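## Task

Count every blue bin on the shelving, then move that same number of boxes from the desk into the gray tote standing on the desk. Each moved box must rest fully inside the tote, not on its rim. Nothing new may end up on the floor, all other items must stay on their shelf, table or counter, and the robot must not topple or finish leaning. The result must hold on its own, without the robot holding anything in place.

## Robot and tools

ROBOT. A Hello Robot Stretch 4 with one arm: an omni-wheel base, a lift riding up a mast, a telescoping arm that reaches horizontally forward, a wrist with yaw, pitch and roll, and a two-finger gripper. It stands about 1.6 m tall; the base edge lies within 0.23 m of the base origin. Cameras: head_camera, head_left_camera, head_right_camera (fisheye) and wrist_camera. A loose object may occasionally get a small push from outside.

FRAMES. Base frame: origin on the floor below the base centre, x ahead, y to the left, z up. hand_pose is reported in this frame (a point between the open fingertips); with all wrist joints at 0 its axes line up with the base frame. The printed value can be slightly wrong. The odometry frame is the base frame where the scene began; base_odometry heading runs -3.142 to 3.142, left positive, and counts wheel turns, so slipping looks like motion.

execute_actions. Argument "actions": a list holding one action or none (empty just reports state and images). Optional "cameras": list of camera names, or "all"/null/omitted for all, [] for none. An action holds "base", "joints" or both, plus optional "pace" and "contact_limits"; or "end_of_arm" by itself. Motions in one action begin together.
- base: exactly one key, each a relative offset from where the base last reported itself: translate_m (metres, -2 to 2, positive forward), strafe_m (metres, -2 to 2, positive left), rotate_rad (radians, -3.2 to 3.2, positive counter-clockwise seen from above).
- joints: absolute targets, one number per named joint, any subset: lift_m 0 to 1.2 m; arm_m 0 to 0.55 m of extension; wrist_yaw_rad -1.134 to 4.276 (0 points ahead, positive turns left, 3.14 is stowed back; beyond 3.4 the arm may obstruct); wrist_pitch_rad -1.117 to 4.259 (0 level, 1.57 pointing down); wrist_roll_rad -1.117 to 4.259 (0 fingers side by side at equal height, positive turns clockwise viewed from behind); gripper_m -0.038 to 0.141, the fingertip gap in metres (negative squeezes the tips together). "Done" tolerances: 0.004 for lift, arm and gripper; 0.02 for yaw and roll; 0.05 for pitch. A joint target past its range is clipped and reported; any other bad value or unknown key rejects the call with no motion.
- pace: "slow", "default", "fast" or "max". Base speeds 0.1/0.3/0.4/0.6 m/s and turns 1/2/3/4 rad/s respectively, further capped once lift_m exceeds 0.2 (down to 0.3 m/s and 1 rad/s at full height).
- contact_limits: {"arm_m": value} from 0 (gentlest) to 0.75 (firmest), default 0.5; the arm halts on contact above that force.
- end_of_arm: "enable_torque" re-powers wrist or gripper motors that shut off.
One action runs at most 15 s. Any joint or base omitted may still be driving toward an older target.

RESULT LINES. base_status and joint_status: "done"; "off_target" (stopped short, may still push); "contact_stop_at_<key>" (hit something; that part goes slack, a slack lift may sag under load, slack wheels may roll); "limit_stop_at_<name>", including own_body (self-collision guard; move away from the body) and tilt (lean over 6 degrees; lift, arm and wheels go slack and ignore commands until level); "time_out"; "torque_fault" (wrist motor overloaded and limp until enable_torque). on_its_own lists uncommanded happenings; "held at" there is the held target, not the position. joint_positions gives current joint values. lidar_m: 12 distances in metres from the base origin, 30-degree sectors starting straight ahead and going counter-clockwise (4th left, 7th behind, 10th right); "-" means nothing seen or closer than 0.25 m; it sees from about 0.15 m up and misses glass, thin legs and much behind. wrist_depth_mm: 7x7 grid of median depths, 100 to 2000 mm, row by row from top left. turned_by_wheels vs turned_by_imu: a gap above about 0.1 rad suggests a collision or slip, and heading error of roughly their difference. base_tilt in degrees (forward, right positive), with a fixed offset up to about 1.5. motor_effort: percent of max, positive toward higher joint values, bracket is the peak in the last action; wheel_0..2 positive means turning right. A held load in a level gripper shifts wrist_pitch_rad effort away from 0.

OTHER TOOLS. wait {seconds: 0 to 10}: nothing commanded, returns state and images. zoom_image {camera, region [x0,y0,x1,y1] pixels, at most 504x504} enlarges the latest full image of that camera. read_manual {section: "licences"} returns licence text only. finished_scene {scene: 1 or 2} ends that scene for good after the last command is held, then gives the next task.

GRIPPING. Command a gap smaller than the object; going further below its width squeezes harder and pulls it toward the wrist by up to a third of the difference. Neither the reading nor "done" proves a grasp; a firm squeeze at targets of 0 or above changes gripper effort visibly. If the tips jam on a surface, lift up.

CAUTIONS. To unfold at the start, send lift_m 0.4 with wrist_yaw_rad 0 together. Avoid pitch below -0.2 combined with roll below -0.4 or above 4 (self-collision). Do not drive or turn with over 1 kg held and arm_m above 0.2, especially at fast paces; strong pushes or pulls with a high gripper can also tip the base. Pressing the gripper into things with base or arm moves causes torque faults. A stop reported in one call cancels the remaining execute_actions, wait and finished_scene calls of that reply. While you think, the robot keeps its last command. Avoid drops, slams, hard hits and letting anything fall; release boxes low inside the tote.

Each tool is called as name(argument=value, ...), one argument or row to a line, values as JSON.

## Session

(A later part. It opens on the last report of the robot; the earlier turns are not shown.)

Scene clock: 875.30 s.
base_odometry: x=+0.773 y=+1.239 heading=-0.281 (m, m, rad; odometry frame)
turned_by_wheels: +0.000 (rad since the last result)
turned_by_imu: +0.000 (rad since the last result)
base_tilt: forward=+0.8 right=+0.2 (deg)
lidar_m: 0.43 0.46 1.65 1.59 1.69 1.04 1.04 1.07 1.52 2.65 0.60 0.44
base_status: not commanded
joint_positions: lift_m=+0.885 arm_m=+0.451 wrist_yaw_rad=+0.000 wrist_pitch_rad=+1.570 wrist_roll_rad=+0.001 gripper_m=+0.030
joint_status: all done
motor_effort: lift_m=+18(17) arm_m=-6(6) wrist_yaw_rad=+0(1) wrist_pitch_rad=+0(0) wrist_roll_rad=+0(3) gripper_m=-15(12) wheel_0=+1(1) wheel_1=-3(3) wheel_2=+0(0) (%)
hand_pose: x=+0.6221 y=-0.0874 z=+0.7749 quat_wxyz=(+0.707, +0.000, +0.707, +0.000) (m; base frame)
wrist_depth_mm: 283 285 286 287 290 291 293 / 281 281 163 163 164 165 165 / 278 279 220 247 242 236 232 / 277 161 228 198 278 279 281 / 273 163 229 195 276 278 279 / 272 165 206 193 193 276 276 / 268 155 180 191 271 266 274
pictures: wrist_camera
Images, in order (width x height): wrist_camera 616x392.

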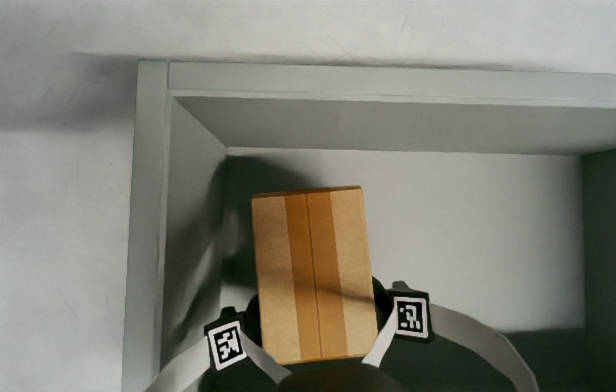

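The rim is about 0.11 m above the tote floor, so even two layers of boxes will sit below it. I'll release the box.

execute_actions(
  actions=[
    {"joints": {"lift_m": 0.87}},
  ],
  cameras=[],
)

execute_actions(
  actions=[
    {"joints": {"gripper_m": 0.085}},
  ],
  cameras=[],
)

execute_actions(
  actions=[
    {"joints": {"lift_m": 1.08}},
  ],
  cameras=["wrist_camera"],
)

Scene clock: 884.90 s.
base_odometry: x=+0.773 y=+1.239 heading=-0.281 (m, m, rad; odometry frame)
turned_by_wheels: +0.000 (rad since the last result)
turned_by_imu: +0.000 (rad since the last result)
base_tilt: forward=+0.7 right=+0.2 (deg)
lidar_m: 0.43 0.47 1.64 1.58 1.71 1.06 1.02 1.10 1.56 2.62 0.60 0.45
base_status: not commanded
joint_positions: lift_m=+0.870 arm_m=+0.451 wrist_yaw_rad=+0.000 wrist_pitch_rad=+1.570 wrist_roll_rad=+0.001 gripper_m=+0.030
joint_status: all done
motor_effort: lift_m=+19(20) arm_m=-6(6) wrist_yaw_rad=+0(0) wrist_pitch_rad=+1(2) wrist_roll_rad=+1(2) gripper_m=-14(14) wheel_0=+1(1) wheel_1=-3(3) wheel_2=+0(0) (%)
hand_pose: x=+0.6221 y=-0.0874 z=+0.7599 quat_wxyz=(+0.707, +0.000, +0.707, +0.000) (m; base frame)
wrist_depth_mm: 268 270 271 272 273 276 277 / 266 146 147 148 149 150 150 / 263 146 220 247 241 236 232 / 262 147 229 198 264 265 265 / 258 149 230 195 260 263 263 / 257 142 206 193 193 259 260 / 254 140 181 191 257 256 259
pictures: none
No camera images: the call's "cameras" was empty. Leave "cameras" out to get every camera's image.

Scene clock: 886.27 s.
base_odometry: x=+0.773 y=+1.239 heading=-0.281 (m, m, rad; odometry frame)
turned_by_wheels: +0.000 (rad since the last result)
turned_by_imu: +0.000 (rad since the last result)
base_tilt: forward=+0.9 right=+0.3 (deg)
lidar_m: 0.41 0.47 1.65 1.59 1.71 1.07 1.01 1.09 1.55 2.64 0.60 0.45
base_status: not commanded
joint_positions: lift_m=+0.870 arm_m=+0.451 wrist_yaw_rad=+0.000 wrist_pitch_rad=+1.570 wrist_roll_rad=+0.001 gripper_m=+0.085
joint_status: all done
motor_effort: lift_m=+18(18) arm_m=-5(6) wrist_yaw_rad=-1(1) wrist_pitch_rad=+1(1) wrist_roll_rad=-2(1) gripper_m=-1(11) wheel_0=+1(1) wheel_1=-3(3) wheel_2=+0(0) (%)
hand_pose: x=+0.6221 y=-0.0874 z=+0.7599 quat_wxyz=(+0.707, +0.000, +0.707, +0.000) (m; base frame)
wrist_depth_mm: 268 270 272 273 274 276 277 / 266 147 148 148 149 150 150 / 264 148 218 243 235 229 225 / 262 150 259 262 264 266 266 / 259 143 255 211 262 263 264 / 257 142 209 208 209 260 262 / 255 142 189 208 257 257 259
pictures: none
No camera images: the call's "cameras" was empty. Leave "cameras" out to get every camera's image.

Scene clock: 888.23 s.
base_odometry: x=+0.773 y=+1.239 heading=-0.281 (m, m, rad; odometry frame)
turned_by_wheels: +0.000 (rad since the last result)
turned_by_imu: +0.000 (rad since the last result)
base_tilt: forward=+0.8 right=+0.3 (deg)
lidar_m: 0.44 0.45 1.64 1.58 1.70 1.07 1.03 1.09 1.53 2.64 0.59 0.46
base_status: not commanded
joint_positions: lift_m=+1.080 arm_m=+0.451 wrist_yaw_rad=+0.000 wrist_pitch_rad=+1.570 wrist_roll_rad=+0.001 gripper_m=+0.085
joint_status: all done
motor_effort: lift_m=+24(30) arm_m=-5(5) wrist_yaw_rad=+0(0) wrist_pitch_rad=+1(1) wrist_roll_rad=-2(1) gripper_m=-1(0) wheel_0=+1(1) wheel_1=-3(3) wheel_2=+0(0) (%)
hand_pose: x=+0.6221 y=-0.0874 z=+0.9695 quat_wxyz=(+0.707, +0.000, +0.707, +0.000) (m; base frame)
wrist_depth_mm: 480 484 484 488 492 492 500 / 477 480 480 484 488 488 492 / 473 477 480 480 484 488 488 / 469 469 469 473 473 397 480 / 466 466 466 421 469 418 480 / 462 462 430 442 211 389 473 / 455 455 191 345 349 351 473
pictures: wrist_camera
Images, in order (width x height): wrist_camera 616x392.

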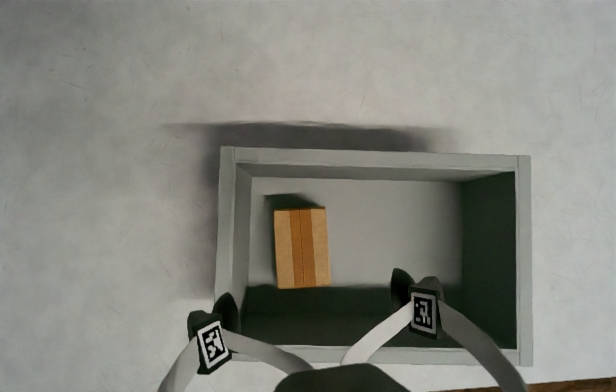

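Box 1 is in the tote. Next is the front-row box nearest the tote.

execute_actions(
  actions=[
    {"base": {"strafe_m": -0.485}, "joints": {"arm_m": 0.43, "wrist_roll_rad": 1.57, "gripper_m": 0.12, "lift_m": 1.0}},
  ],
  cameras=["wrist_camera"],
)

Scene clock: 910.37 s.
base_odometry: x=+0.638 y=+0.773 heading=-0.281 (m, m, rad; odometry frame)
turned_by_wheels: +0.000 (rad since the last result)
turned_by_imu: -0.001 (rad since the last result)
base_tilt: forward=+0.7 right=+0.1 (deg)
lidar_m: 0.38 0.43 0.64 2.05 1.44 1.08 1.05 1.10 1.59 2.13 0.56 0.41
base_status: done
joint_positions: lift_m=+1.000 arm_m=+0.431 wrist_yaw_rad=+0.000 wrist_pitch_rad=+1.570 wrist_roll_rad=+1.569 gripper_m=+0.120
joint_status: all done
motor_effort: lift_m=+19(21) arm_m=-6(4) wrist_yaw_rad=+0(0) wrist_pitch_rad=-2(0) wrist_roll_rad=+1(7) gripper_m=+0(0) wheel_0=+2(10) wheel_1=-4(10) wheel_2=+0(1) (%)
hand_pose: x=+0.6021 y=-0.0874 z=+0.8899 quat_wxyz=(+0.501, +0.500, +0.500, -0.499) (m; base frame)
wrist_depth_mm: 399 404 404 407 410 1182 1182 / 394 394 402 355 407 1138 1160 / 394 397 399 399 404 1138 1138 / 389 392 392 397 399 904 917 / 336 387 389 343 394 904 904 / 334 382 387 387 392 208 904 / 377 379 382 271 387 387 1118
pictures: wrist_camera
Images, in order (width x height): wrist_camera 616x392.

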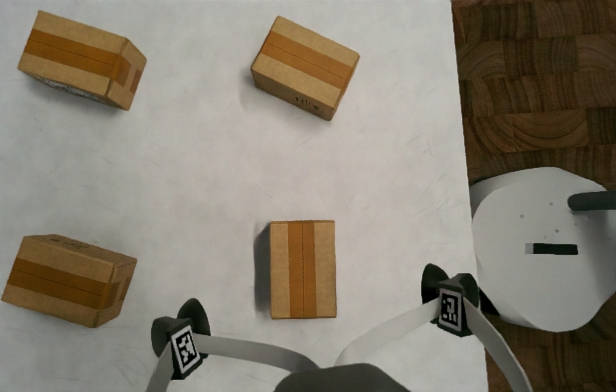

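The box is well aligned. I'll descend and grasp it.

execute_actions(
  actions=[
    {"base": {"strafe_m": 0.008}, "joints": {"lift_m": 0.86}},
  ],
  cameras=["wrist_camera"],
)

Scene clock: 919.37 s.
base_odometry: x=+0.640 y=+0.780 heading=-0.281 (m, m, rad; odometry frame)
turned_by_wheels: +0.000 (rad since the last result)
turned_by_imu: +0.000 (rad since the last result)
base_tilt: forward=+0.7 right=+0.0 (deg)
lidar_m: 0.39 0.43 0.64 2.05 1.45 1.07 1.05 1.11 1.57 2.14 0.57 0.41
base_status: done
joint_positions: lift_m=+0.860 arm_m=+0.431 wrist_yaw_rad=+0.000 wrist_pitch_rad=+1.570 wrist_roll_rad=+1.569 gripper_m=+0.120
joint_status: all done
motor_effort: lift_m=+18(22) arm_m=-6(6) wrist_yaw_rad=+0(1) wrist_pitch_rad=-2(0) wrist_roll_rad=+2(2) gripper_m=+0(0) wheel_0=+0(11) wheel_1=+2(11) wheel_2=+0(1) (%)
hand_pose: x=+0.6021 y=-0.0874 z=+0.7499 quat_wxyz=(+0.501, +0.500, +0.500, -0.499) (m; base frame)
wrist_depth_mm: 258 260 262 246 265 267 1008 / 255 257 259 260 263 265 1025 / 253 255 256 258 260 262 1008 / 251 253 254 256 257 259 768 / 248 251 251 204 255 256 512 / 246 248 250 202 214 208 255 / 244 245 200 179 250 251 253
pictures: wrist_camera
Images, in order (width x height): wrist_camera 616x392.

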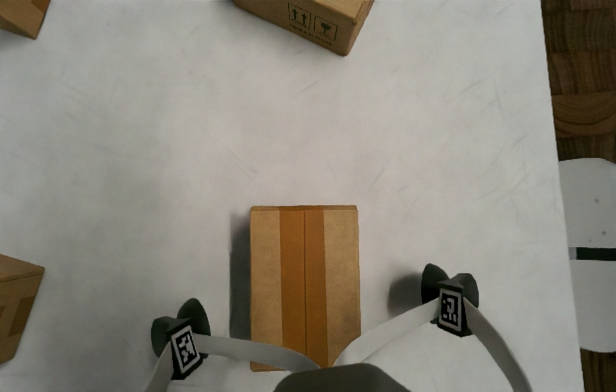

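execute_actions(
  actions=[
    {"joints": {"gripper_m": 0.03}},
  ],
  cameras=[],
)

execute_actions(
  actions=[
    {"joints": {"lift_m": 1.08}},
  ],
  cameras=["wrist_camera"],
)

Scene clock: 931.90 s.
base_odometry: x=+0.640 y=+0.780 heading=-0.281 (m, m, rad; odometry frame)
turned_by_wheels: +0.000 (rad since the last result)
turned_by_imu: +0.000 (rad since the last result)
base_tilt: forward=+0.8 right=+0.2 (deg)
lidar_m: 0.41 0.43 0.65 2.06 1.45 1.09 1.06 1.10 1.57 2.16 0.54 0.42
base_status: not commanded
joint_positions: lift_m=+0.860 arm_m=+0.431 wrist_yaw_rad=+0.000 wrist_pitch_rad=+1.570 wrist_roll_rad=+1.569 gripper_m=+0.030
joint_status: all done
motor_effort: lift_m=+18(18) arm_m=-6(6) wrist_yaw_rad=+0(1) wrist_pitch_rad=+0(1) wrist_roll_rad=+1(0) gripper_m=-15(15) wheel_0=+1(0) wheel_1=+3(2) wheel_2=+0(0) (%)
hand_pose: x=+0.6021 y=-0.0874 z=+0.7499 quat_wxyz=(+0.501, +0.500, +0.500, -0.499) (m; base frame)
wrist_depth_mm: 257 259 262 245 265 267 1025 / 256 257 259 260 263 265 1008 / 253 254 257 258 259 262 991 / 251 252 254 255 258 259 517 / 248 250 251 195 254 257 512 / 246 248 249 193 193 254 256 / 243 245 180 191 249 251 253
pictures: none
No camera images: the call's "cameras" was empty. Leave "cameras" out to get every camera's image.

Scene clock: 933.90 s.
base_odometry: x=+0.640 y=+0.780 heading=-0.281 (m, m, rad; odometry frame)
turned_by_wheels: +0.000 (rad since the last result)
turned_by_imu: +0.000 (rad since the last result)
base_tilt: forward=+0.7 right=+0.2 (deg)
lidar_m: 0.39 0.43 0.65 2.06 1.45 1.08 1.03 1.10 1.59 2.16 0.57 0.41
base_status: not commanded
joint_positions: lift_m=+1.080 arm_m=+0.431 wrist_yaw_rad=+0.000 wrist_pitch_rad=+1.570 wrist_roll_rad=+1.569 gripper_m=+0.030
joint_status: all done
motor_effort: lift_m=+24(27) arm_m=-6(6) wrist_yaw_rad=+0(1) wrist_pitch_rad=+1(1) wrist_roll_rad=+1(1) gripper_m=-12(14) wheel_0=+0(1) wheel_1=+3(3) wheel_2=+0(0) (%)
hand_pose: x=+0.6021 y=-0.0874 z=+0.9695 quat_wxyz=(+0.501, +0.500, +0.500, -0.499) (m; base frame)
wrist_depth_mm: 480 484 484 492 492 1255 1255 / 477 430 480 433 492 1229 1255 / 473 477 477 480 484 1229 1229 / 466 469 473 473 480 991 1008 / 459 424 469 195 473 991 991 / 455 459 466 192 193 976 1182 / 452 455 181 190 466 466 1205
pictures: wrist_camera
Images, in order (width x height): wrist_camera 616x392.

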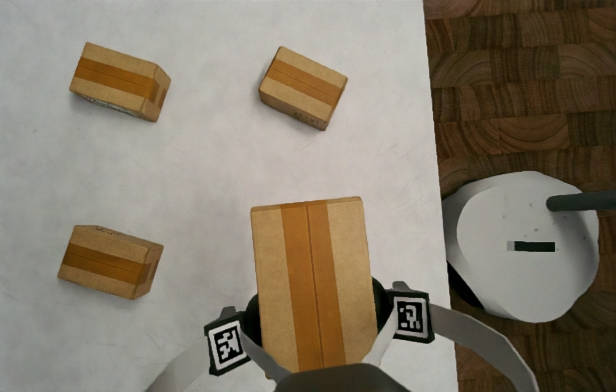

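Box 2 is held. This one goes to the tote's right end.

execute_actions(
  actions=[
    {"base": {"strafe_m": 0.332}, "joints": {"arm_m": 0.451, "wrist_roll_rad": 0.0}},
  ],
  cameras=["wrist_camera"],
)

Scene clock: 947.73 s.
base_odometry: x=+0.732 y=+1.099 heading=-0.281 (m, m, rad; odometry frame)
turned_by_wheels: +0.000 (rad since the last result)
turned_by_imu: +0.001 (rad since the last result)
base_tilt: forward=+0.8 right=+0.1 (deg)
lidar_m: 0.42 0.46 1.77 1.73 1.86 1.05 1.04 1.10 1.56 2.48 0.56 0.43
base_status: done
joint_positions: lift_m=+1.080 arm_m=+0.450 wrist_yaw_rad=+0.000 wrist_pitch_rad=+1.570 wrist_roll_rad=+0.001 gripper_m=+0.030
joint_status: all done
motor_effort: lift_m=+23(24) arm_m=+6(3) wrist_yaw_rad=+0(0) wrist_pitch_rad=+1(1) wrist_roll_rad=-1(4) gripper_m=-12(14) wheel_0=+0(11) wheel_1=+2(10) wheel_2=+0(2) (%)
hand_pose: x=+0.6211 y=-0.0874 z=+0.9695 quat_wxyz=(+0.707, +0.000, +0.707, +0.000) (m; base frame)
wrist_depth_mm: 480 484 484 488 492 496 492 / 477 480 480 484 484 488 469 / 469 473 480 480 480 484 488 / 466 397 466 355 477 480 484 / 462 415 455 195 473 477 480 / 459 433 449 193 192 473 473 / 452 375 181 190 466 466 469
pictures: wrist_camera
Images, in order (width x height): wrist_camera 616x392.

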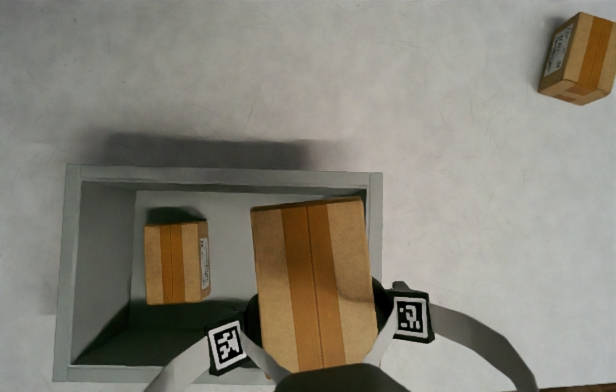

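execute_actions(
  actions=[
    {"base": {"strafe_m": 0.012}, "joints": {"arm_m": 0.432}},
  ],
  cameras=[],
)

execute_actions(
  actions=[
    {"joints": {"lift_m": 0.885}},
  ],
  cameras=["wrist_camera"],
)

Scene clock: 958.83 s.
base_odometry: x=+0.735 y=+1.111 heading=-0.281 (m, m, rad; odometry frame)
turned_by_wheels: +0.000 (rad since the last result)
turned_by_imu: +0.000 (rad since the last result)
base_tilt: forward=+0.7 right=+0.1 (deg)
lidar_m: 0.40 0.47 1.77 1.70 1.84 1.06 1.02 1.09 1.56 2.49 0.57 0.44
base_status: done
joint_positions: lift_m=+1.080 arm_m=+0.433 wrist_yaw_rad=+0.000 wrist_pitch_rad=+1.570 wrist_roll_rad=+0.001 gripper_m=+0.030
joint_status: all done
motor_effort: lift_m=+23(23) arm_m=-6(7) wrist_yaw_rad=+0(0) wrist_pitch_rad=+1(1) wrist_roll_rad=-1(1) gripper_m=-13(12) wheel_0=-3(8) wheel_1=+5(11) wheel_2=+0(1) (%)
hand_pose: x=+0.6041 y=-0.0874 z=+0.9695 quat_wxyz=(+0.707, +0.000, +0.707, +0.000) (m; base frame)
wrist_depth_mm: 480 480 488 488 488 496 477 / 477 480 480 480 488 488 488 / 473 473 477 477 480 484 488 / 466 424 469 404 480 480 480 / 462 415 418 195 473 477 477 / 459 413 430 193 193 469 473 / 459 353 180 190 466 466 473
pictures: none
No camera images: the call's "cameras" was empty. Leave "cameras" out to get every camera's image.

Scene clock: 960.73 s.
base_odometry: x=+0.735 y=+1.111 heading=-0.281 (m, m, rad; odometry frame)
turned_by_wheels: +0.000 (rad since the last result)
turned_by_imu: +0.000 (rad since the last result)
base_tilt: forward=+0.8 right=+0.2 (deg)
lidar_m: 0.43 0.47 1.76 1.71 1.85 1.07 1.02 1.07 1.57 2.49 0.56 0.45
base_status: not commanded
joint_positions: lift_m=+0.885 arm_m=+0.433 wrist_yaw_rad=+0.000 wrist_pitch_rad=+1.570 wrist_roll_rad=+0.001 gripper_m=+0.030
joint_status: all done
motor_effort: lift_m=+18(22) arm_m=-6(6) wrist_yaw_rad=+0(0) wrist_pitch_rad=+1(1) wrist_roll_rad=-2(1) gripper_m=-13(14) wheel_0=-3(3) wheel_1=+5(5) wheel_2=+0(0) (%)
hand_pose: x=+0.6041 y=-0.0874 z=+0.7749 quat_wxyz=(+0.707, +0.000, +0.707, +0.000) (m; base frame)
wrist_depth_mm: 283 285 286 287 290 291 291 / 161 162 163 163 164 287 289 / 250 245 237 230 223 171 287 / 262 274 276 277 250 169 285 / 222 231 274 195 244 168 281 / 220 226 271 192 192 166 279 / 266 267 180 190 204 157 277
pictures: wrist_camera
Images, in order (width x height): wrist_camera 616x392.

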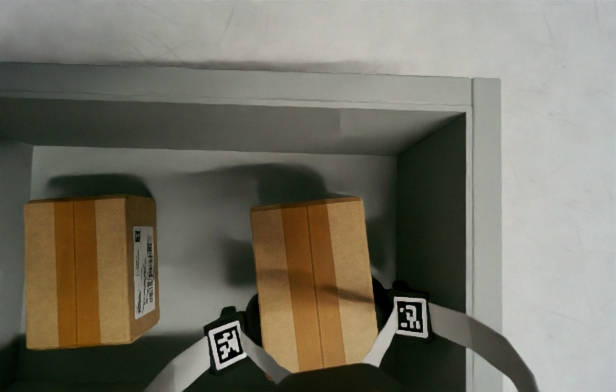

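The box is inside the tote with clearance on both sides. I'll lower it a little more and release.

execute_actions(
  actions=[
    {"joints": {"lift_m": 0.87}},
  ],
  cameras=[],
)

execute_actions(
  actions=[
    {"joints": {"gripper_m": 0.085}},
  ],
  cameras=[],
)

execute_actions(
  actions=[
    {"joints": {"lift_m": 1.08}},
  ],
  cameras=["wrist_camera"],
)

Scene clock: 973.30 s.
base_odometry: x=+0.735 y=+1.111 heading=-0.281 (m, m, rad; odometry frame)
turned_by_wheels: +0.000 (rad since the last result)
turned_by_imu: +0.000 (rad since the last result)
base_tilt: forward=+0.8 right=+0.2 (deg)
lidar_m: 0.42 0.46 1.76 1.68 1.84 1.06 1.04 1.11 1.55 2.50 0.60 0.45
base_status: not commanded
joint_positions: lift_m=+0.870 arm_m=+0.433 wrist_yaw_rad=+0.000 wrist_pitch_rad=+1.570 wrist_roll_rad=+0.001 gripper_m=+0.030
joint_status: all done
motor_effort: lift_m=+18(22) arm_m=-6(6) wrist_yaw_rad=+0(0) wrist_pitch_rad=+1(0) wrist_roll_rad=-1(1) gripper_m=-15(13) wheel_0=-3(3) wheel_1=+5(5) wheel_2=+0(0) (%)
hand_pose: x=+0.6041 y=-0.0874 z=+0.7599 quat_wxyz=(+0.707, +0.000, +0.707, +0.000) (m; base frame)
wrist_depth_mm: 268 268 271 272 273 276 277 / 146 147 147 147 149 149 273 / 250 245 238 231 223 148 271 / 250 259 260 262 262 147 268 / 207 230 259 195 244 146 267 / 206 225 256 192 192 145 264 / 251 252 180 190 205 143 262
pictures: none
No camera images: the call's "cameras" was empty. Leave "cameras" out to get every camera's image.

Scene clock: 974.67 s.
base_odometry: x=+0.735 y=+1.111 heading=-0.281 (m, m, rad; odometry frame)
turned_by_wheels: +0.000 (rad since the last result)
turned_by_imu: +0.000 (rad since the last result)
base_tilt: forward=+0.9 right=+0.2 (deg)
lidar_m: 0.42 0.47 1.76 1.69 1.87 1.05 1.04 1.08 1.52 2.51 0.58 0.43
base_status: not commanded
joint_positions: lift_m=+0.870 arm_m=+0.433 wrist_yaw_rad=+0.000 wrist_pitch_rad=+1.570 wrist_roll_rad=+0.001 gripper_m=+0.085
joint_status: all done
motor_effort: lift_m=+18(18) arm_m=-6(6) wrist_yaw_rad=+0(0) wrist_pitch_rad=+2(1) wrist_roll_rad=-2(2) gripper_m=-1(15) wheel_0=-3(3) wheel_1=+5(5) wheel_2=+0(0) (%)
hand_pose: x=+0.6041 y=-0.0874 z=+0.7599 quat_wxyz=(+0.707, +0.000, +0.707, +0.000) (m; base frame)
wrist_depth_mm: 268 270 271 273 273 276 277 / 146 147 148 148 148 149 274 / 244 242 238 235 230 166 272 / 250 259 262 262 264 165 270 / 208 210 258 211 249 164 266 / 206 208 256 209 203 154 263 / 252 253 191 183 246 144 260
pictures: none
No camera images: the call's "cameras" was empty. Leave "cameras" out to get every camera's image.

Scene clock: 976.63 s.
base_odometry: x=+0.735 y=+1.111 heading=-0.281 (m, m, rad; odometry frame)
turned_by_wheels: +0.000 (rad since the last result)
turned_by_imu: +0.000 (rad since the last result)
base_tilt: forward=+0.7 right=+0.3 (deg)
lidar_m: 0.43 0.46 1.79 1.71 1.87 1.06 1.02 1.08 1.53 2.52 0.59 0.44
base_status: not commanded
joint_positions: lift_m=+1.080 arm_m=+0.433 wrist_yaw_rad=+0.000 wrist_pitch_rad=+1.570 wrist_roll_rad=+0.001 gripper_m=+0.085
joint_status: all done
motor_effort: lift_m=+24(30) arm_m=-6(6) wrist_yaw_rad=+0(1) wrist_pitch_rad=+1(2) wrist_roll_rad=-1(1) gripper_m=-2(3) wheel_0=-3(3) wheel_1=+5(5) wheel_2=+0(0) (%)
hand_pose: x=+0.6041 y=-0.0874 z=+0.9695 quat_wxyz=(+0.707, +0.000, +0.707, +0.000) (m; base frame)
wrist_depth_mm: 480 484 484 488 492 488 477 / 477 480 484 484 488 492 488 / 473 477 480 477 480 484 488 / 469 413 469 469 473 480 480 / 462 415 424 418 469 477 480 / 462 394 418 445 211 469 473 / 455 357 191 347 466 466 473
pictures: wrist_camera
Images, in order (width x height): wrist_camera 616x392.

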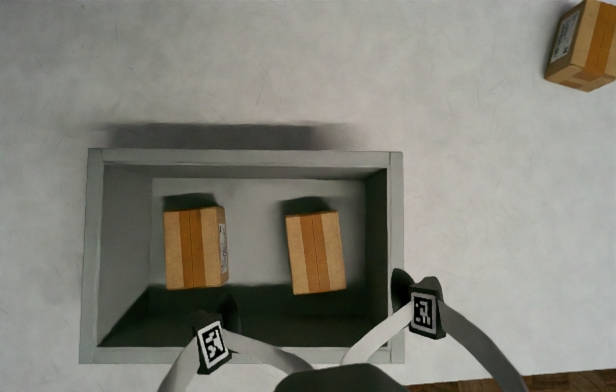

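Two boxes are in. The gap between them is only about 7 cm, too tight for a third box plus fingers. I'll put the closed gripper into the gap and open it to spread the two boxes toward the end walls.

execute_actions(
  actions=[
    {"base": {"strafe_m": 0.06}, "joints": {"gripper_m": 0.0}},
  ],
  cameras=["wrist_camera"],
)

Scene clock: 1022.60 s.
base_odometry: x=+0.752 y=+1.168 heading=-0.281 (m, m, rad; odometry frame)
turned_by_wheels: +0.000 (rad since the last result)
turned_by_imu: +0.000 (rad since the last result)
base_tilt: forward=+0.7 right=+0.3 (deg)
lidar_m: 0.42 0.45 1.70 1.65 1.79 1.07 1.03 1.09 1.54 2.56 0.60 0.44
base_status: done
joint_positions: lift_m=+1.080 arm_m=+0.433 wrist_yaw_rad=+0.000 wrist_pitch_rad=+1.570 wrist_roll_rad=+0.001 gripper_m=+0.000
joint_status: all done
motor_effort: lift_m=+24(24) arm_m=-6(6) wrist_yaw_rad=+0(0) wrist_pitch_rad=+1(2) wrist_roll_rad=-2(2) gripper_m=-4(2) wheel_0=-1(13) wheel_1=+4(13) wheel_2=+0(1) (%)
hand_pose: x=+0.6041 y=-0.0874 z=+0.9695 quat_wxyz=(+0.707, +0.000, +0.707, +0.000) (m; base frame)
wrist_depth_mm: 480 484 484 488 492 492 500 / 473 477 480 484 484 488 492 / 473 473 477 480 480 484 488 / 469 469 449 473 473 480 484 / 462 466 418 466 418 477 480 / 459 462 452 204 394 469 473 / 459 459 345 180 349 466 473
pictures: wrist_camera
Images, in order (width x height): wrist_camera 616x392.

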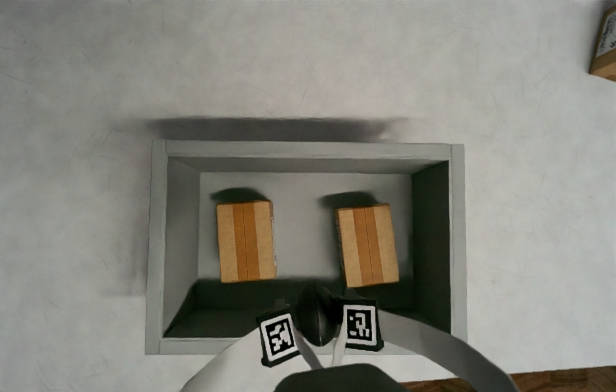

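execute_actions(
  actions=[
    {"joints": {"lift_m": 0.875}},
  ],
  cameras=["wrist_camera"],
)

Scene clock: 1032.57 s.
base_odometry: x=+0.752 y=+1.168 heading=-0.281 (m, m, rad; odometry frame)
turned_by_wheels: +0.000 (rad since the last result)
turned_by_imu: +0.000 (rad since the last result)
base_tilt: forward=+0.8 right=+0.2 (deg)
lidar_m: 0.44 0.46 1.70 1.64 1.76 1.06 1.02 1.05 1.57 2.57 0.60 0.45
base_status: not commanded
joint_positions: lift_m=+0.875 arm_m=+0.433 wrist_yaw_rad=+0.000 wrist_pitch_rad=+1.570 wrist_roll_rad=+0.001 gripper_m=+0.000
joint_status: all done
motor_effort: lift_m=+18(25) arm_m=-6(6) wrist_yaw_rad=+0(0) wrist_pitch_rad=+0(0) wrist_roll_rad=-1(2) gripper_m=-6(5) wheel_0=-1(1) wheel_1=+4(4) wheel_2=+0(0) (%)
hand_pose: x=+0.6041 y=-0.0874 z=+0.7650 quat_wxyz=(+0.707, +0.000, +0.707, +0.000) (m; base frame)
wrist_depth_mm: 274 274 277 278 279 281 282 / 163 162 161 160 159 159 158 / 183 244 268 268 270 257 208 / 183 244 220 267 268 256 211 / 184 229 215 265 217 241 211 / 185 230 213 204 214 216 211 / 185 257 214 180 249 218 210
pictures: wrist_camera
Images, in order (width x height): wrist_camera 616x392.

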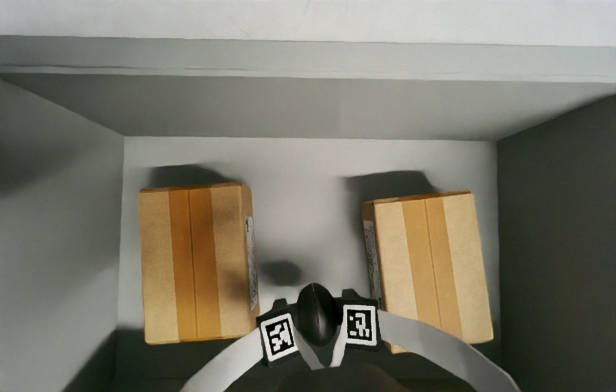

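execute_actions(
  actions=[
    {"joints": {"gripper_m": 0.075}},
  ],
  cameras=["wrist_camera"],
)

Scene clock: 1043.70 s.
base_odometry: x=+0.752 y=+1.168 heading=-0.281 (m, m, rad; odometry frame)
turned_by_wheels: +0.000 (rad since the last result)
turned_by_imu: +0.000 (rad since the last result)
base_tilt: forward=+0.7 right=+0.2 (deg)
lidar_m: 0.44 0.48 1.72 1.66 1.76 1.07 1.02 1.08 1.56 2.52 0.61 0.44
base_status: not commanded
joint_positions: lift_m=+0.875 arm_m=+0.433 wrist_yaw_rad=+0.000 wrist_pitch_rad=+1.570 wrist_roll_rad=+0.001 gripper_m=+0.075
joint_status: all done
motor_effort: lift_m=+18(18) arm_m=-6(6) wrist_yaw_rad=-1(0) wrist_pitch_rad=+1(1) wrist_roll_rad=-2(1) gripper_m=-1(4) wheel_0=-1(1) wheel_1=+4(4) wheel_2=+0(0) (%)
hand_pose: x=+0.6041 y=-0.0874 z=+0.7650 quat_wxyz=(+0.707, +0.000, +0.707, +0.000) (m; base frame)
wrist_depth_mm: 273 274 276 278 279 281 281 / 163 162 161 161 160 159 158 / 183 245 267 270 270 257 208 / 183 228 252 268 267 220 213 / 184 213 215 266 265 217 211 / 184 212 213 263 203 216 211 / 185 258 211 259 262 240 211
pictures: wrist_camera
Images, in order (width x height): wrist_camera 616x392.

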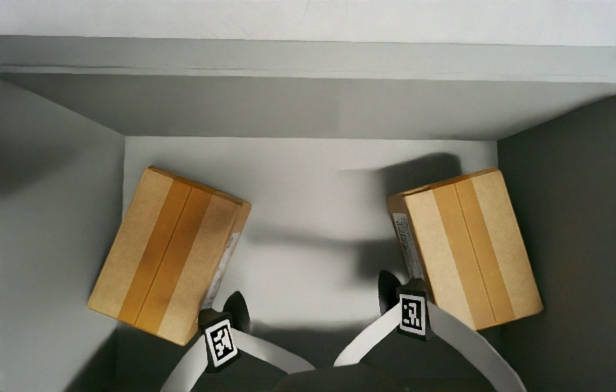

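execute_actions(
  actions=[
    {"joints": {"lift_m": 1.08}},
  ],
  cameras=["wrist_camera"],
)

Scene clock: 1052.03 s.
base_odometry: x=+0.752 y=+1.168 heading=-0.281 (m, m, rad; odometry frame)
turned_by_wheels: +0.000 (rad since the last result)
turned_by_imu: +0.000 (rad since the last result)
base_tilt: forward=+0.8 right=+0.2 (deg)
lidar_m: 0.42 0.48 1.71 1.64 1.81 1.09 1.02 1.10 1.51 2.56 0.60 0.45
base_status: not commanded
joint_positions: lift_m=+1.080 arm_m=+0.433 wrist_yaw_rad=+0.000 wrist_pitch_rad=+1.570 wrist_roll_rad=+0.001 gripper_m=+0.075
joint_status: all done
motor_effort: lift_m=+24(25) arm_m=-6(6) wrist_yaw_rad=+0(0) wrist_pitch_rad=+1(1) wrist_roll_rad=-1(1) gripper_m=-3(2) wheel_0=-1(1) wheel_1=+4(4) wheel_2=+0(0) (%)
hand_pose: x=+0.6041 y=-0.0874 z=+0.9695 quat_wxyz=(+0.707, +0.000, +0.707, +0.000) (m; base frame)
wrist_depth_mm: 480 480 488 488 488 496 496 / 480 480 480 480 488 488 492 / 473 473 477 480 480 484 488 / 466 469 445 473 436 480 484 / 462 466 418 466 421 473 477 / 462 459 402 459 211 473 473 / 455 459 343 347 349 466 473
pictures: wrist_camera
Images, in order (width x height): wrist_camera 616x392.

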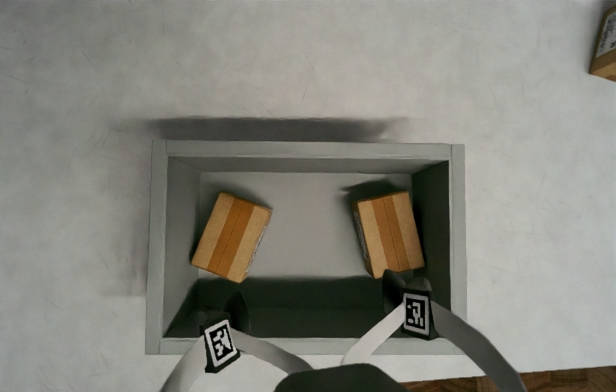

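The gap is now about 9 cm wide and centred under the gripper. For box 3 I'll grip along its long axis, so the fingers land at the front and back of the tote, where there's free room.

execute_actions(
  actions=[
    {"base": {"strafe_m": -0.58}, "joints": {"arm_m": 0.431, "wrist_roll_rad": 2.18, "gripper_m": 0.135, "lift_m": 1.0}},
  ],
  cameras=["wrist_camera"],
)

Scene clock: 1083.50 s.
base_odometry: x=+0.591 y=+0.611 heading=-0.281 (m, m, rad; odometry frame)
turned_by_wheels: +0.000 (rad since the last result)
turned_by_imu: -0.002 (rad since the last result)
base_tilt: forward=+0.7 right=+0.2 (deg)
lidar_m: 0.36 0.43 0.62 2.23 1.44 1.07 1.06 1.12 1.58 1.97 0.55 0.41
base_status: done
joint_positions: lift_m=+1.000 arm_m=+0.432 wrist_yaw_rad=+0.000 wrist_pitch_rad=+1.570 wrist_roll_rad=+2.179 gripper_m=+0.135
joint_status: all done
motor_effort: lift_m=+19(21) arm_m=-6(8) wrist_yaw_rad=+0(0) wrist_pitch_rad=+0(0) wrist_roll_rad=+2(4) gripper_m=+2(1) wheel_0=+3(14) wheel_1=-4(15) wheel_2=+0(0) (%)
hand_pose: x=+0.6031 y=-0.0874 z=+0.8899 quat_wxyz=(+0.327, +0.627, +0.327, -0.627) (m; base frame)
wrist_depth_mm: 402 404 407 410 1160 1182 1182 / 399 399 402 404 960 931 1160 / 394 394 397 399 402 917 917 / 389 392 394 397 399 931 1138 / 384 389 389 343 394 397 1118 / 382 384 387 387 389 211 1098 / 375 330 382 158 387 389 389
pictures: wrist_camera
Images, in order (width x height): wrist_camera 616x392.

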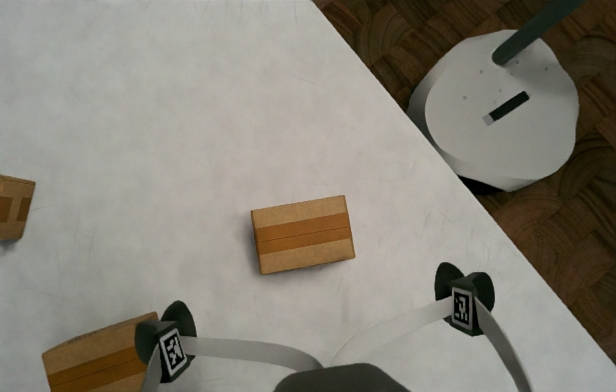

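execute_actions(
  actions=[
    {"base": {"strafe_m": -0.016}, "joints": {"arm_m": 0.42, "wrist_roll_rad": 2.01, "lift_m": 0.93}},
  ],
  cameras=["wrist_camera"],
)

Scene clock: 1101.20 s.
base_odometry: x=+0.587 y=+0.596 heading=-0.281 (m, m, rad; odometry frame)
turned_by_wheels: +0.000 (rad since the last result)
turned_by_imu: +0.000 (rad since the last result)
base_tilt: forward=+0.7 right=+0.3 (deg)
lidar_m: 0.38 0.44 0.58 2.24 1.45 1.09 1.03 1.11 1.59 1.96 0.57 0.40
base_status: done
joint_positions: lift_m=+0.930 arm_m=+0.421 wrist_yaw_rad=+0.000 wrist_pitch_rad=+1.570 wrist_roll_rad=+2.011 gripper_m=+0.135
joint_status: all done
motor_effort: lift_m=+19(17) arm_m=-5(7) wrist_yaw_rad=+0(0) wrist_pitch_rad=+0(2) wrist_roll_rad=-1(3) gripper_m=+1(0) wheel_0=+3(10) wheel_1=-5(14) wheel_2=+0(4) (%)
hand_pose: x=+0.5921 y=-0.0874 z=+0.8199 quat_wxyz=(+0.379, +0.597, +0.379, -0.597) (m; base frame)
wrist_depth_mm: 330 332 334 338 1078 1098 1098 / 327 329 330 334 336 866 866 / 324 327 327 330 332 854 854 / 320 324 324 325 329 332 854 / 319 319 320 274 325 329 1060 / 314 315 317 319 322 211 1042 / 264 272 314 158 319 320 322
pictures: wrist_camera
Images, in order (width x height): wrist_camera 616x392.

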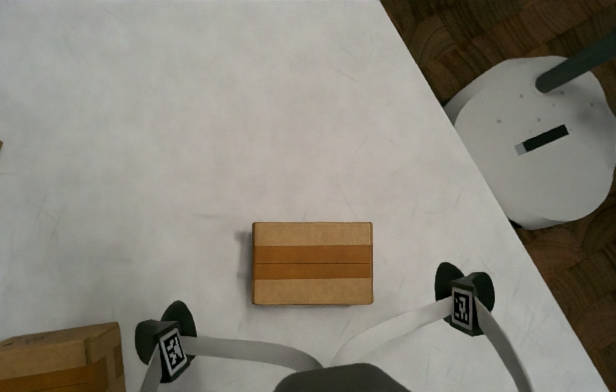

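execute_actions(
  actions=[
    {"joints": {"lift_m": 0.86}},
  ],
  cameras=["wrist_camera"],
)

Scene clock: 1108.30 s.
base_odometry: x=+0.587 y=+0.596 heading=-0.281 (m, m, rad; odometry frame)
turned_by_wheels: +0.000 (rad since the last result)
turned_by_imu: +0.000 (rad since the last result)
base_tilt: forward=+0.7 right=+0.1 (deg)
lidar_m: 0.39 0.44 0.64 2.24 1.47 1.10 1.06 1.12 1.58 1.97 0.55 0.41
base_status: not commanded
joint_positions: lift_m=+0.860 arm_m=+0.421 wrist_yaw_rad=+0.000 wrist_pitch_rad=+1.570 wrist_roll_rad=+2.011 gripper_m=+0.135
joint_status: all done
motor_effort: lift_m=+18(21) arm_m=-6(6) wrist_yaw_rad=-1(0) wrist_pitch_rad=+2(0) wrist_roll_rad=+0(2) gripper_m=-1(0) wheel_0=+3(3) wheel_1=-5(5) wheel_2=+0(0) (%)
hand_pose: x=+0.5921 y=-0.0874 z=+0.7499 quat_wxyz=(+0.379, +0.597, +0.379, -0.597) (m; base frame)
wrist_depth_mm: 259 260 263 264 266 1025 1025 / 256 258 259 262 263 788 798 / 254 255 257 258 259 263 788 / 251 253 254 255 258 259 778 / 249 250 251 204 208 257 258 / 246 248 249 201 203 211 255 / 241 245 246 158 250 251 253
pictures: wrist_camera
Images, in order (width x height): wrist_camera 616x392.

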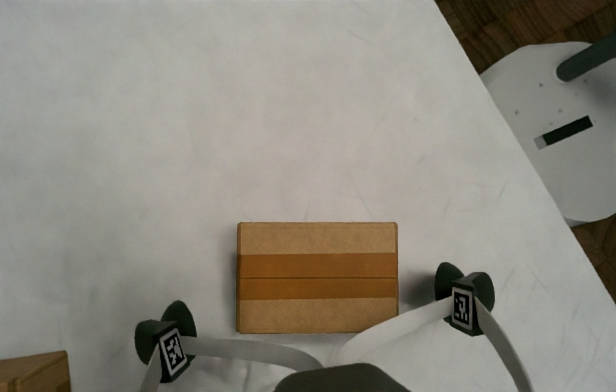

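execute_actions(
  actions=[
    {"joints": {"gripper_m": 0.055}},
  ],
  cameras=[],
)

execute_actions(
  actions=[
    {"joints": {"lift_m": 1.08}},
  ],
  cameras=["wrist_camera"],
)

Scene clock: 1116.20 s.
base_odometry: x=+0.587 y=+0.596 heading=-0.281 (m, m, rad; odometry frame)
turned_by_wheels: +0.000 (rad since the last result)
turned_by_imu: +0.000 (rad since the last result)
base_tilt: forward=+0.8 right=+0.3 (deg)
lidar_m: 0.39 0.43 0.61 2.23 1.46 1.08 1.05 1.12 1.59 1.97 0.54 0.40
base_status: not commanded
joint_positions: lift_m=+0.860 arm_m=+0.421 wrist_yaw_rad=+0.000 wrist_pitch_rad=+1.570 wrist_roll_rad=+2.011 gripper_m=+0.055
joint_status: all done
motor_effort: lift_m=+18(18) arm_m=-5(5) wrist_yaw_rad=+0(0) wrist_pitch_rad=-1(2) wrist_roll_rad=-1(2) gripper_m=-14(16) wheel_0=+3(3) wheel_1=-5(5) wheel_2=+0(0) (%)
hand_pose: x=+0.5921 y=-0.0874 z=+0.7499 quat_wxyz=(+0.379, +0.597, +0.379, -0.597) (m; base frame)
wrist_depth_mm: 258 260 263 264 266 1025 1008 / 256 258 259 260 263 788 798 / 253 255 256 258 260 262 788 / 252 252 254 255 257 259 768 / 249 251 250 195 196 256 258 / 246 248 194 191 192 253 256 / 243 245 182 248 250 251 252
pictures: none
No camera images: the call's "cameras" was empty. Leave "cameras" out to get every camera's image.

Scene clock: 1118.20 s.
base_odometry: x=+0.587 y=+0.596 heading=-0.281 (m, m, rad; odometry frame)
turned_by_wheels: +0.000 (rad since the last result)
turned_by_imu: +0.000 (rad since the last result)
base_tilt: forward=+0.6 right=+0.2 (deg)
lidar_m: 0.39 0.43 0.64 2.25 1.46 1.09 1.04 1.11 1.58 1.97 0.56 0.42
base_status: not commanded
joint_positions: lift_m=+1.080 arm_m=+0.421 wrist_yaw_rad=+0.000 wrist_pitch_rad=+1.570 wrist_roll_rad=+2.011 gripper_m=+0.055
joint_status: all done
motor_effort: lift_m=+24(23) arm_m=-6(6) wrist_yaw_rad=+0(0) wrist_pitch_rad=+0(1) wrist_roll_rad=-4(2) gripper_m=-17(16) wheel_0=+3(3) wheel_1=-5(5) wheel_2=+0(0) (%)
hand_pose: x=+0.5921 y=-0.0874 z=+0.9695 quat_wxyz=(+0.379, +0.597, +0.379, -0.597) (m; base frame)
wrist_depth_mm: 480 484 484 492 1229 1229 1281 / 477 480 484 484 1229 1229 1255 / 473 477 477 480 484 1008 1229 / 433 469 473 477 480 991 1229 / 462 466 466 194 196 1205 1205 / 455 413 193 191 192 469 1182 / 452 410 183 462 466 466 1182
pictures: wrist_camera
Images, in order (width x height): wrist_camera 616x392.

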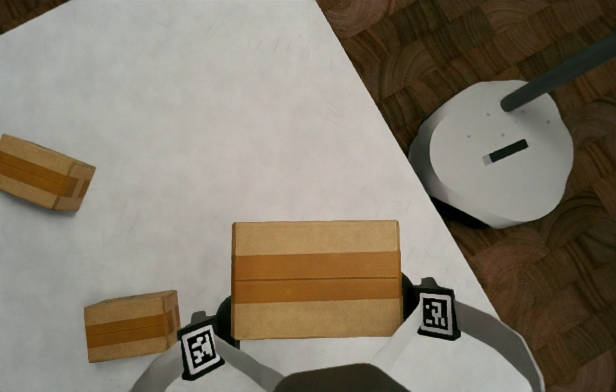

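The box is held along its long axis. I'll move to the centre of the tote.

execute_actions(
  actions=[
    {"base": {"strafe_m": 0.595}, "joints": {"arm_m": 0.433, "wrist_roll_rad": 1.57}},
  ],
  cameras=["wrist_camera"],
)

Scene clock: 1129.33 s.
base_odometry: x=+0.752 y=+1.167 heading=-0.281 (m, m, rad; odometry frame)
turned_by_wheels: +0.000 (rad since the last result)
turned_by_imu: +0.002 (rad since the last result)
base_tilt: forward=+0.6 right=+0.2 (deg)
lidar_m: 0.41 0.47 1.70 1.66 1.79 1.07 1.02 1.11 1.56 2.56 0.60 0.44
base_status: done
joint_positions: lift_m=+1.080 arm_m=+0.432 wrist_yaw_rad=+0.000 wrist_pitch_rad=+1.570 wrist_roll_rad=+1.571 gripper_m=+0.055
joint_status: all done
motor_effort: lift_m=+23(24) arm_m=+6(3) wrist_yaw_rad=+0(0) wrist_pitch_rad=+0(2) wrist_roll_rad=-1(5) gripper_m=-19(15) wheel_0=-2(12) wheel_1=+4(13) wheel_2=+0(0) (%)
hand_pose: x=+0.6031 y=-0.0874 z=+0.9696 quat_wxyz=(+0.500, +0.500, +0.500, -0.500) (m; base frame)
wrist_depth_mm: 480 484 484 488 492 1255 1255 / 477 480 484 484 492 1229 1229 / 469 473 370 421 484 1205 1229 / 466 469 418 469 477 991 991 / 459 466 349 194 196 976 991 / 459 462 194 191 191 976 1205 / 452 455 183 410 466 1160 1182
pictures: wrist_camera
Images, in order (width x height): wrist_camera 616x392.

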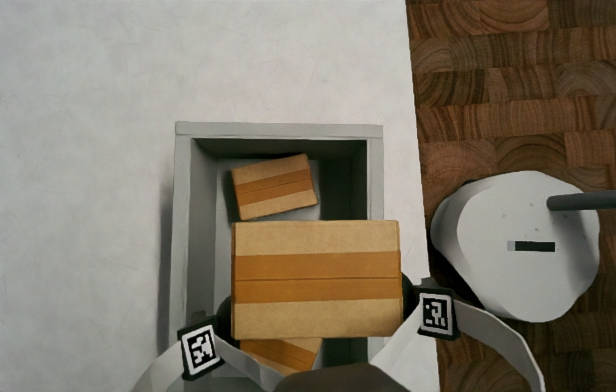

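execute_actions(
  actions=[
    {"joints": {"arm_m": 0.462}},
  ],
  cameras=[],
)

execute_actions(
  actions=[
    {"joints": {"lift_m": 0.93}},
  ],
  cameras=["wrist_camera"],
)

Scene clock: 1157.33 s.
base_odometry: x=+0.752 y=+1.167 heading=-0.281 (m, m, rad; odometry frame)
turned_by_wheels: +0.000 (rad since the last result)
turned_by_imu: +0.000 (rad since the last result)
base_tilt: forward=+0.8 right=+0.1 (deg)
lidar_m: 0.43 0.47 1.71 1.64 1.79 1.07 1.04 1.10 1.57 2.57 0.61 0.45
base_status: not commanded
joint_positions: lift_m=+1.080 arm_m=+0.461 wrist_yaw_rad=+0.000 wrist_pitch_rad=+1.570 wrist_roll_rad=+1.571 gripper_m=+0.055
joint_status: all done
motor_effort: lift_m=+23(23) arm_m=+6(9) wrist_yaw_rad=+0(0) wrist_pitch_rad=+1(1) wrist_roll_rad=+0(4) gripper_m=-14(16) wheel_0=-1(1) wheel_1=+4(4) wheel_2=+0(0) (%)
hand_pose: x=+0.6321 y=-0.0874 z=+0.9696 quat_wxyz=(+0.500, +0.500, +0.500, -0.500) (m; base frame)
wrist_depth_mm: 480 484 488 492 492 1229 1255 / 477 477 484 488 488 1255 1255 / 473 473 445 427 436 1205 1229 / 466 469 469 424 473 1008 1008 / 462 466 349 194 196 991 1008 / 459 462 193 191 192 976 1008 / 455 455 183 410 436 1160 1182
pictures: none
No camera images: the call's "cameras" was empty. Leave "cameras" out to get every camera's image.

Scene clock: 1159.03 s.
base_odometry: x=+0.752 y=+1.167 heading=-0.281 (m, m, rad; odometry frame)
turned_by_wheels: +0.000 (rad since the last result)
turned_by_imu: +0.000 (rad since the last result)
base_tilt: forward=+0.7 right=+0.3 (deg)
lidar_m: 0.42 0.46 1.70 1.66 1.77 1.05 1.02 1.10 1.54 2.57 0.60 0.45
base_status: not commanded
joint_positions: lift_m=+0.930 arm_m=+0.461 wrist_yaw_rad=+0.000 wrist_pitch_rad=+1.570 wrist_roll_rad=+1.571 gripper_m=+0.055
joint_status: all done
motor_effort: lift_m=+18(19) arm_m=+6(6) wrist_yaw_rad=+0(1) wrist_pitch_rad=+1(1) wrist_roll_rad=-1(1) gripper_m=-16(14) wheel_0=-1(2) wheel_1=+4(4) wheel_2=+0(0) (%)
hand_pose: x=+0.6321 y=-0.0874 z=+0.8199 quat_wxyz=(+0.500, +0.500, +0.500, -0.500) (m; base frame)
wrist_depth_mm: 329 332 334 336 338 342 1098 / 325 325 225 224 223 223 1098 / 322 324 300 276 324 241 1078 / 319 320 301 273 324 222 854 / 317 317 237 195 196 221 842 / 314 216 194 191 191 204 831 / 310 198 183 289 285 204 1025
pictures: wrist_camera
Images, in order (width x height): wrist_camera 616x392.

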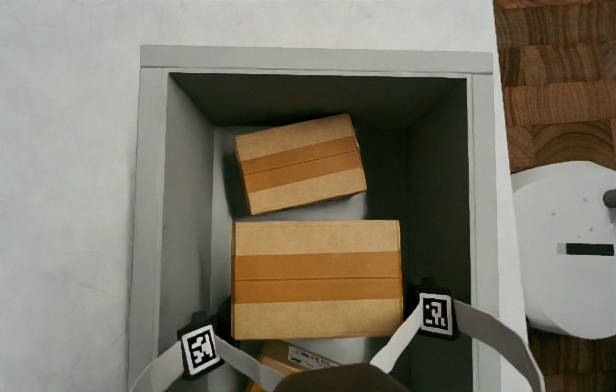

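The box is centred and clear of the walls. I'll lower it into the gap and release.

execute_actions(
  actions=[
    {"joints": {"lift_m": 0.872}},
  ],
  cameras=["wrist_camera"],
)

Scene clock: 1177.30 s.
base_odometry: x=+0.752 y=+1.167 heading=-0.281 (m, m, rad; odometry frame)
turned_by_wheels: +0.000 (rad since the last result)
turned_by_imu: +0.000 (rad since the last result)
base_tilt: forward=+0.9 right=+0.0 (deg)
lidar_m: 0.43 0.48 1.71 1.66 1.78 1.07 1.03 1.07 1.50 2.55 0.61 0.43
base_status: not commanded
joint_positions: lift_m=+0.872 arm_m=+0.461 wrist_yaw_rad=+0.000 wrist_pitch_rad=+1.570 wrist_roll_rad=+1.571 gripper_m=+0.055
joint_status: all done
motor_effort: lift_m=+18(20) arm_m=+6(6) wrist_yaw_rad=+0(1) wrist_pitch_rad=+0(2) wrist_roll_rad=-2(2) gripper_m=-14(13) wheel_0=-1(2) wheel_1=+4(4) wheel_2=+0(0) (%)
hand_pose: x=+0.6321 y=-0.0874 z=+0.7619 quat_wxyz=(+0.500, +0.500, +0.500, -0.500) (m; base frame)
wrist_depth_mm: 270 151 160 159 158 158 591 / 267 164 226 218 223 191 591 / 265 164 235 216 268 192 152 / 263 165 262 216 264 191 151 / 258 166 238 195 196 191 151 / 257 166 194 191 192 174 150 / 255 155 183 257 257 190 146
pictures: wrist_camera
Images, in order (width x height): wrist_camera 616x392.

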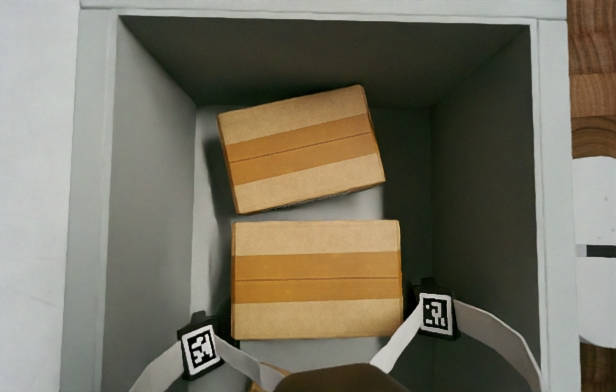

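execute_actions(
  actions=[
    {"joints": {"gripper_m": 0.105}},
  ],
  cameras=[],
)

execute_actions(
  actions=[
    {"joints": {"lift_m": 1.08}},
  ],
  cameras=["wrist_camera"],
)

Scene clock: 1184.23 s.
base_odometry: x=+0.752 y=+1.167 heading=-0.281 (m, m, rad; odometry frame)
turned_by_wheels: +0.000 (rad since the last result)
turned_by_imu: +0.000 (rad since the last result)
base_tilt: forward=+0.7 right=+0.2 (deg)
lidar_m: 0.41 0.46 1.72 1.65 1.82 1.07 1.00 1.10 1.53 2.56 0.60 0.45
base_status: not commanded
joint_positions: lift_m=+0.872 arm_m=+0.461 wrist_yaw_rad=+0.000 wrist_pitch_rad=+1.570 wrist_roll_rad=+1.571 gripper_m=+0.105
joint_status: all done
motor_effort: lift_m=+18(19) arm_m=+6(6) wrist_yaw_rad=-1(0) wrist_pitch_rad=+1(1) wrist_roll_rad=-2(2) gripper_m=+0(14) wheel_0=-1(1) wheel_1=+4(4) wheel_2=+0(0) (%)
hand_pose: x=+0.6321 y=-0.0874 z=+0.7619 quat_wxyz=(+0.500, +0.500, +0.500, -0.500) (m; base frame)
wrist_depth_mm: 271 151 160 159 158 158 597 / 268 163 224 218 222 190 591 / 265 164 235 216 268 192 153 / 262 164 262 216 266 192 151 / 259 165 259 213 260 191 151 / 257 166 211 211 211 179 150 / 254 155 191 191 258 190 150
pictures: none
No camera images: the call's "cameras" was empty. Leave "cameras" out to get every camera's image.

Scene clock: 1186.17 s.
base_odometry: x=+0.752 y=+1.167 heading=-0.281 (m, m, rad; odometry frame)
turned_by_wheels: +0.000 (rad since the last result)
turned_by_imu: +0.000 (rad since the last result)
base_tilt: forward=+0.8 right=+0.2 (deg)
lidar_m: 0.43 0.48 1.70 1.65 1.77 1.08 1.02 1.10 1.55 2.56 0.60 0.44
base_status: not commanded
joint_positions: lift_m=+1.080 arm_m=+0.461 wrist_yaw_rad=+0.000 wrist_pitch_rad=+1.570 wrist_roll_rad=+1.571 gripper_m=+0.105
joint_status: all done
motor_effort: lift_m=+24(28) arm_m=+6(6) wrist_yaw_rad=+0(0) wrist_pitch_rad=+1(2) wrist_roll_rad=-3(2) gripper_m=-1(2) wheel_0=-1(1) wheel_1=+4(4) wheel_2=+0(0) (%)
hand_pose: x=+0.6321 y=-0.0874 z=+0.9695 quat_wxyz=(+0.500, +0.500, +0.500, -0.500) (m; base frame)
wrist_depth_mm: 484 484 488 492 492 1229 1255 / 477 477 480 484 488 1229 1229 / 473 477 442 427 436 1229 1229 / 466 473 469 424 473 1008 991 / 462 462 466 418 469 991 991 / 459 462 427 462 359 991 1008 / 455 455 212 410 357 469 1182
pictures: wrist_camera
Images, in order (width x height): wrist_camera 616x392.

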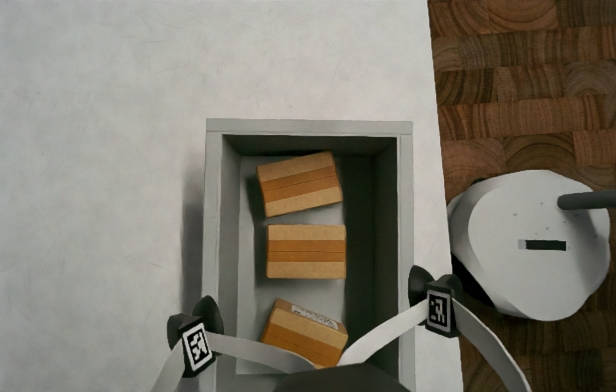

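Three boxes are now on the tote floor. The back-row boxes are next, so I'll shift sideways first and then move a little closer to the desk.

execute_actions(
  actions=[
    {"base": {"strafe_m": -0.39}, "joints": {"wrist_roll_rad": 0.19, "gripper_m": 0.12, "lift_m": 1.0, "arm_m": 0.45}},
  ],
  cameras=[],
)

execute_actions(
  actions=[
    {"base": {"translate_m": 0.15}},
  ],
  cameras=["wrist_camera"],
)

Scene clock: 1225.77 s.
base_odometry: x=+0.644 y=+0.793 heading=-0.281 (m, m, rad; odometry frame)
turned_by_wheels: +0.000 (rad since the last result)
turned_by_imu: -0.001 (rad since the last result)
base_tilt: forward=+0.7 right=+0.1 (deg)
lidar_m: 0.39 0.45 0.65 2.04 1.46 1.10 1.04 1.11 1.55 2.17 0.57 0.41
base_status: done
joint_positions: lift_m=+1.000 arm_m=+0.451 wrist_yaw_rad=+0.000 wrist_pitch_rad=+1.570 wrist_roll_rad=+0.191 gripper_m=+0.120
joint_status: all done
motor_effort: lift_m=+19(21) arm_m=-6(7) wrist_yaw_rad=+0(0) wrist_pitch_rad=+1(0) wrist_roll_rad=-2(3) gripper_m=-2(1) wheel_0=+1(12) wheel_1=-3(13) wheel_2=+0(0) (%)
hand_pose: x=+0.6221 y=-0.0874 z=+0.8899 quat_wxyz=(+0.704, +0.067, +0.704, -0.067) (m; base frame)
wrist_depth_mm: 402 402 404 355 410 362 413 / 394 399 399 355 404 404 410 / 392 394 397 399 402 404 404 / 392 392 394 394 399 399 402 / 387 387 392 392 394 397 399 / 355 384 389 389 389 207 394 / 342 379 382 271 387 389 392
pictures: none
No camera images: the call's "cameras" was empty. Leave "cameras" out to get every camera's image.

Scene clock: 1227.60 s.
base_odometry: x=+0.788 y=+0.751 heading=-0.280 (m, m, rad; odometry frame)
turned_by_wheels: +0.000 (rad since the last result)
turned_by_imu: +0.001 (rad since the last result)
base_tilt: forward=+0.8 right=+0.2 (deg)
lidar_m: 0.25 0.28 0.42 2.02 2.22 1.23 1.19 1.28 1.80 2.19 0.39 0.25
base_status: done
joint_positions: lift_m=+1.000 arm_m=+0.451 wrist_yaw_rad=+0.000 wrist_pitch_rad=+1.570 wrist_roll_rad=+0.191 gripper_m=+0.120
joint_status: not commanded
motor_effort: lift_m=+19(19) arm_m=-5(5) wrist_yaw_rad=+0(1) wrist_pitch_rad=+0(1) wrist_roll_rad=-1(2) gripper_m=+1(0) wheel_0=+5(10) wheel_1=+6(10) wheel_2=-5(11) (%)
hand_pose: x=+0.6221 y=-0.0874 z=+0.8899 quat_wxyz=(+0.704, +0.067, +0.704, -0.067) (m; base frame)
wrist_depth_mm: 399 402 404 407 407 410 413 / 397 399 399 404 404 407 410 / 394 394 397 399 399 402 353 / 389 392 392 394 397 399 351 / 384 389 389 392 394 397 399 / 382 384 389 389 389 208 397 / 379 382 382 271 389 389 392
pictures: wrist_camera
Images, in order (width x height): wrist_camera 616x392.

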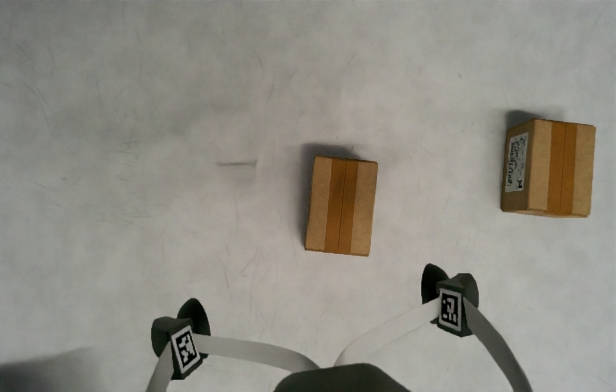

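execute_actions(
  actions=[
    {"base": {"strafe_m": -0.03}, "joints": {"arm_m": 0.507, "wrist_roll_rad": 0.27, "lift_m": 0.93}},
  ],
  cameras=["wrist_camera"],
)

Scene clock: 1238.53 s.
base_odometry: x=+0.779 y=+0.723 heading=-0.280 (m, m, rad; odometry frame)
turned_by_wheels: +0.000 (rad since the last result)
turned_by_imu: +0.000 (rad since the last result)
base_tilt: forward=+0.8 right=+0.1 (deg)
lidar_m: 0.25 0.27 0.41 2.05 2.21 1.25 1.19 1.26 1.80 2.15 0.37 0.28
base_status: done
joint_positions: lift_m=+0.930 arm_m=+0.506 wrist_yaw_rad=+0.000 wrist_pitch_rad=+1.570 wrist_roll_rad=+0.269 gripper_m=+0.120
joint_status: all done
motor_effort: lift_m=+18(19) arm_m=+6(7) wrist_yaw_rad=+0(0) wrist_pitch_rad=+0(1) wrist_roll_rad=+2(3) gripper_m=+1(0) wheel_0=+3(10) wheel_1=-4(14) wheel_2=+0(1) (%)
hand_pose: x=+0.6771 y=-0.0874 z=+0.8199 quat_wxyz=(+0.701, +0.095, +0.700, -0.095) (m; base frame)
wrist_depth_mm: 329 330 332 334 336 338 340 / 325 327 329 332 334 336 338 / 324 325 327 329 330 332 334 / 319 322 325 325 327 329 293 / 317 319 320 273 324 325 304 / 314 317 317 271 271 208 325 / 312 312 314 214 317 320 322
pictures: wrist_camera
Images, in order (width x height): wrist_camera 616x392.

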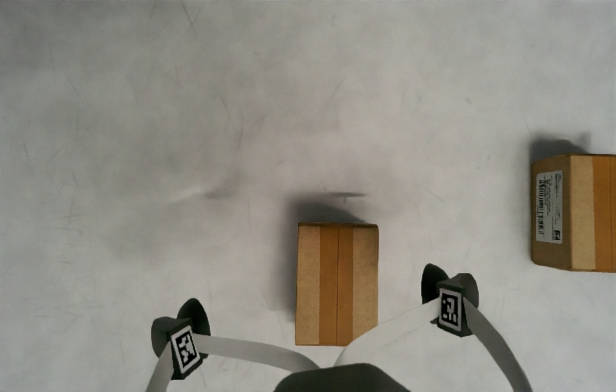

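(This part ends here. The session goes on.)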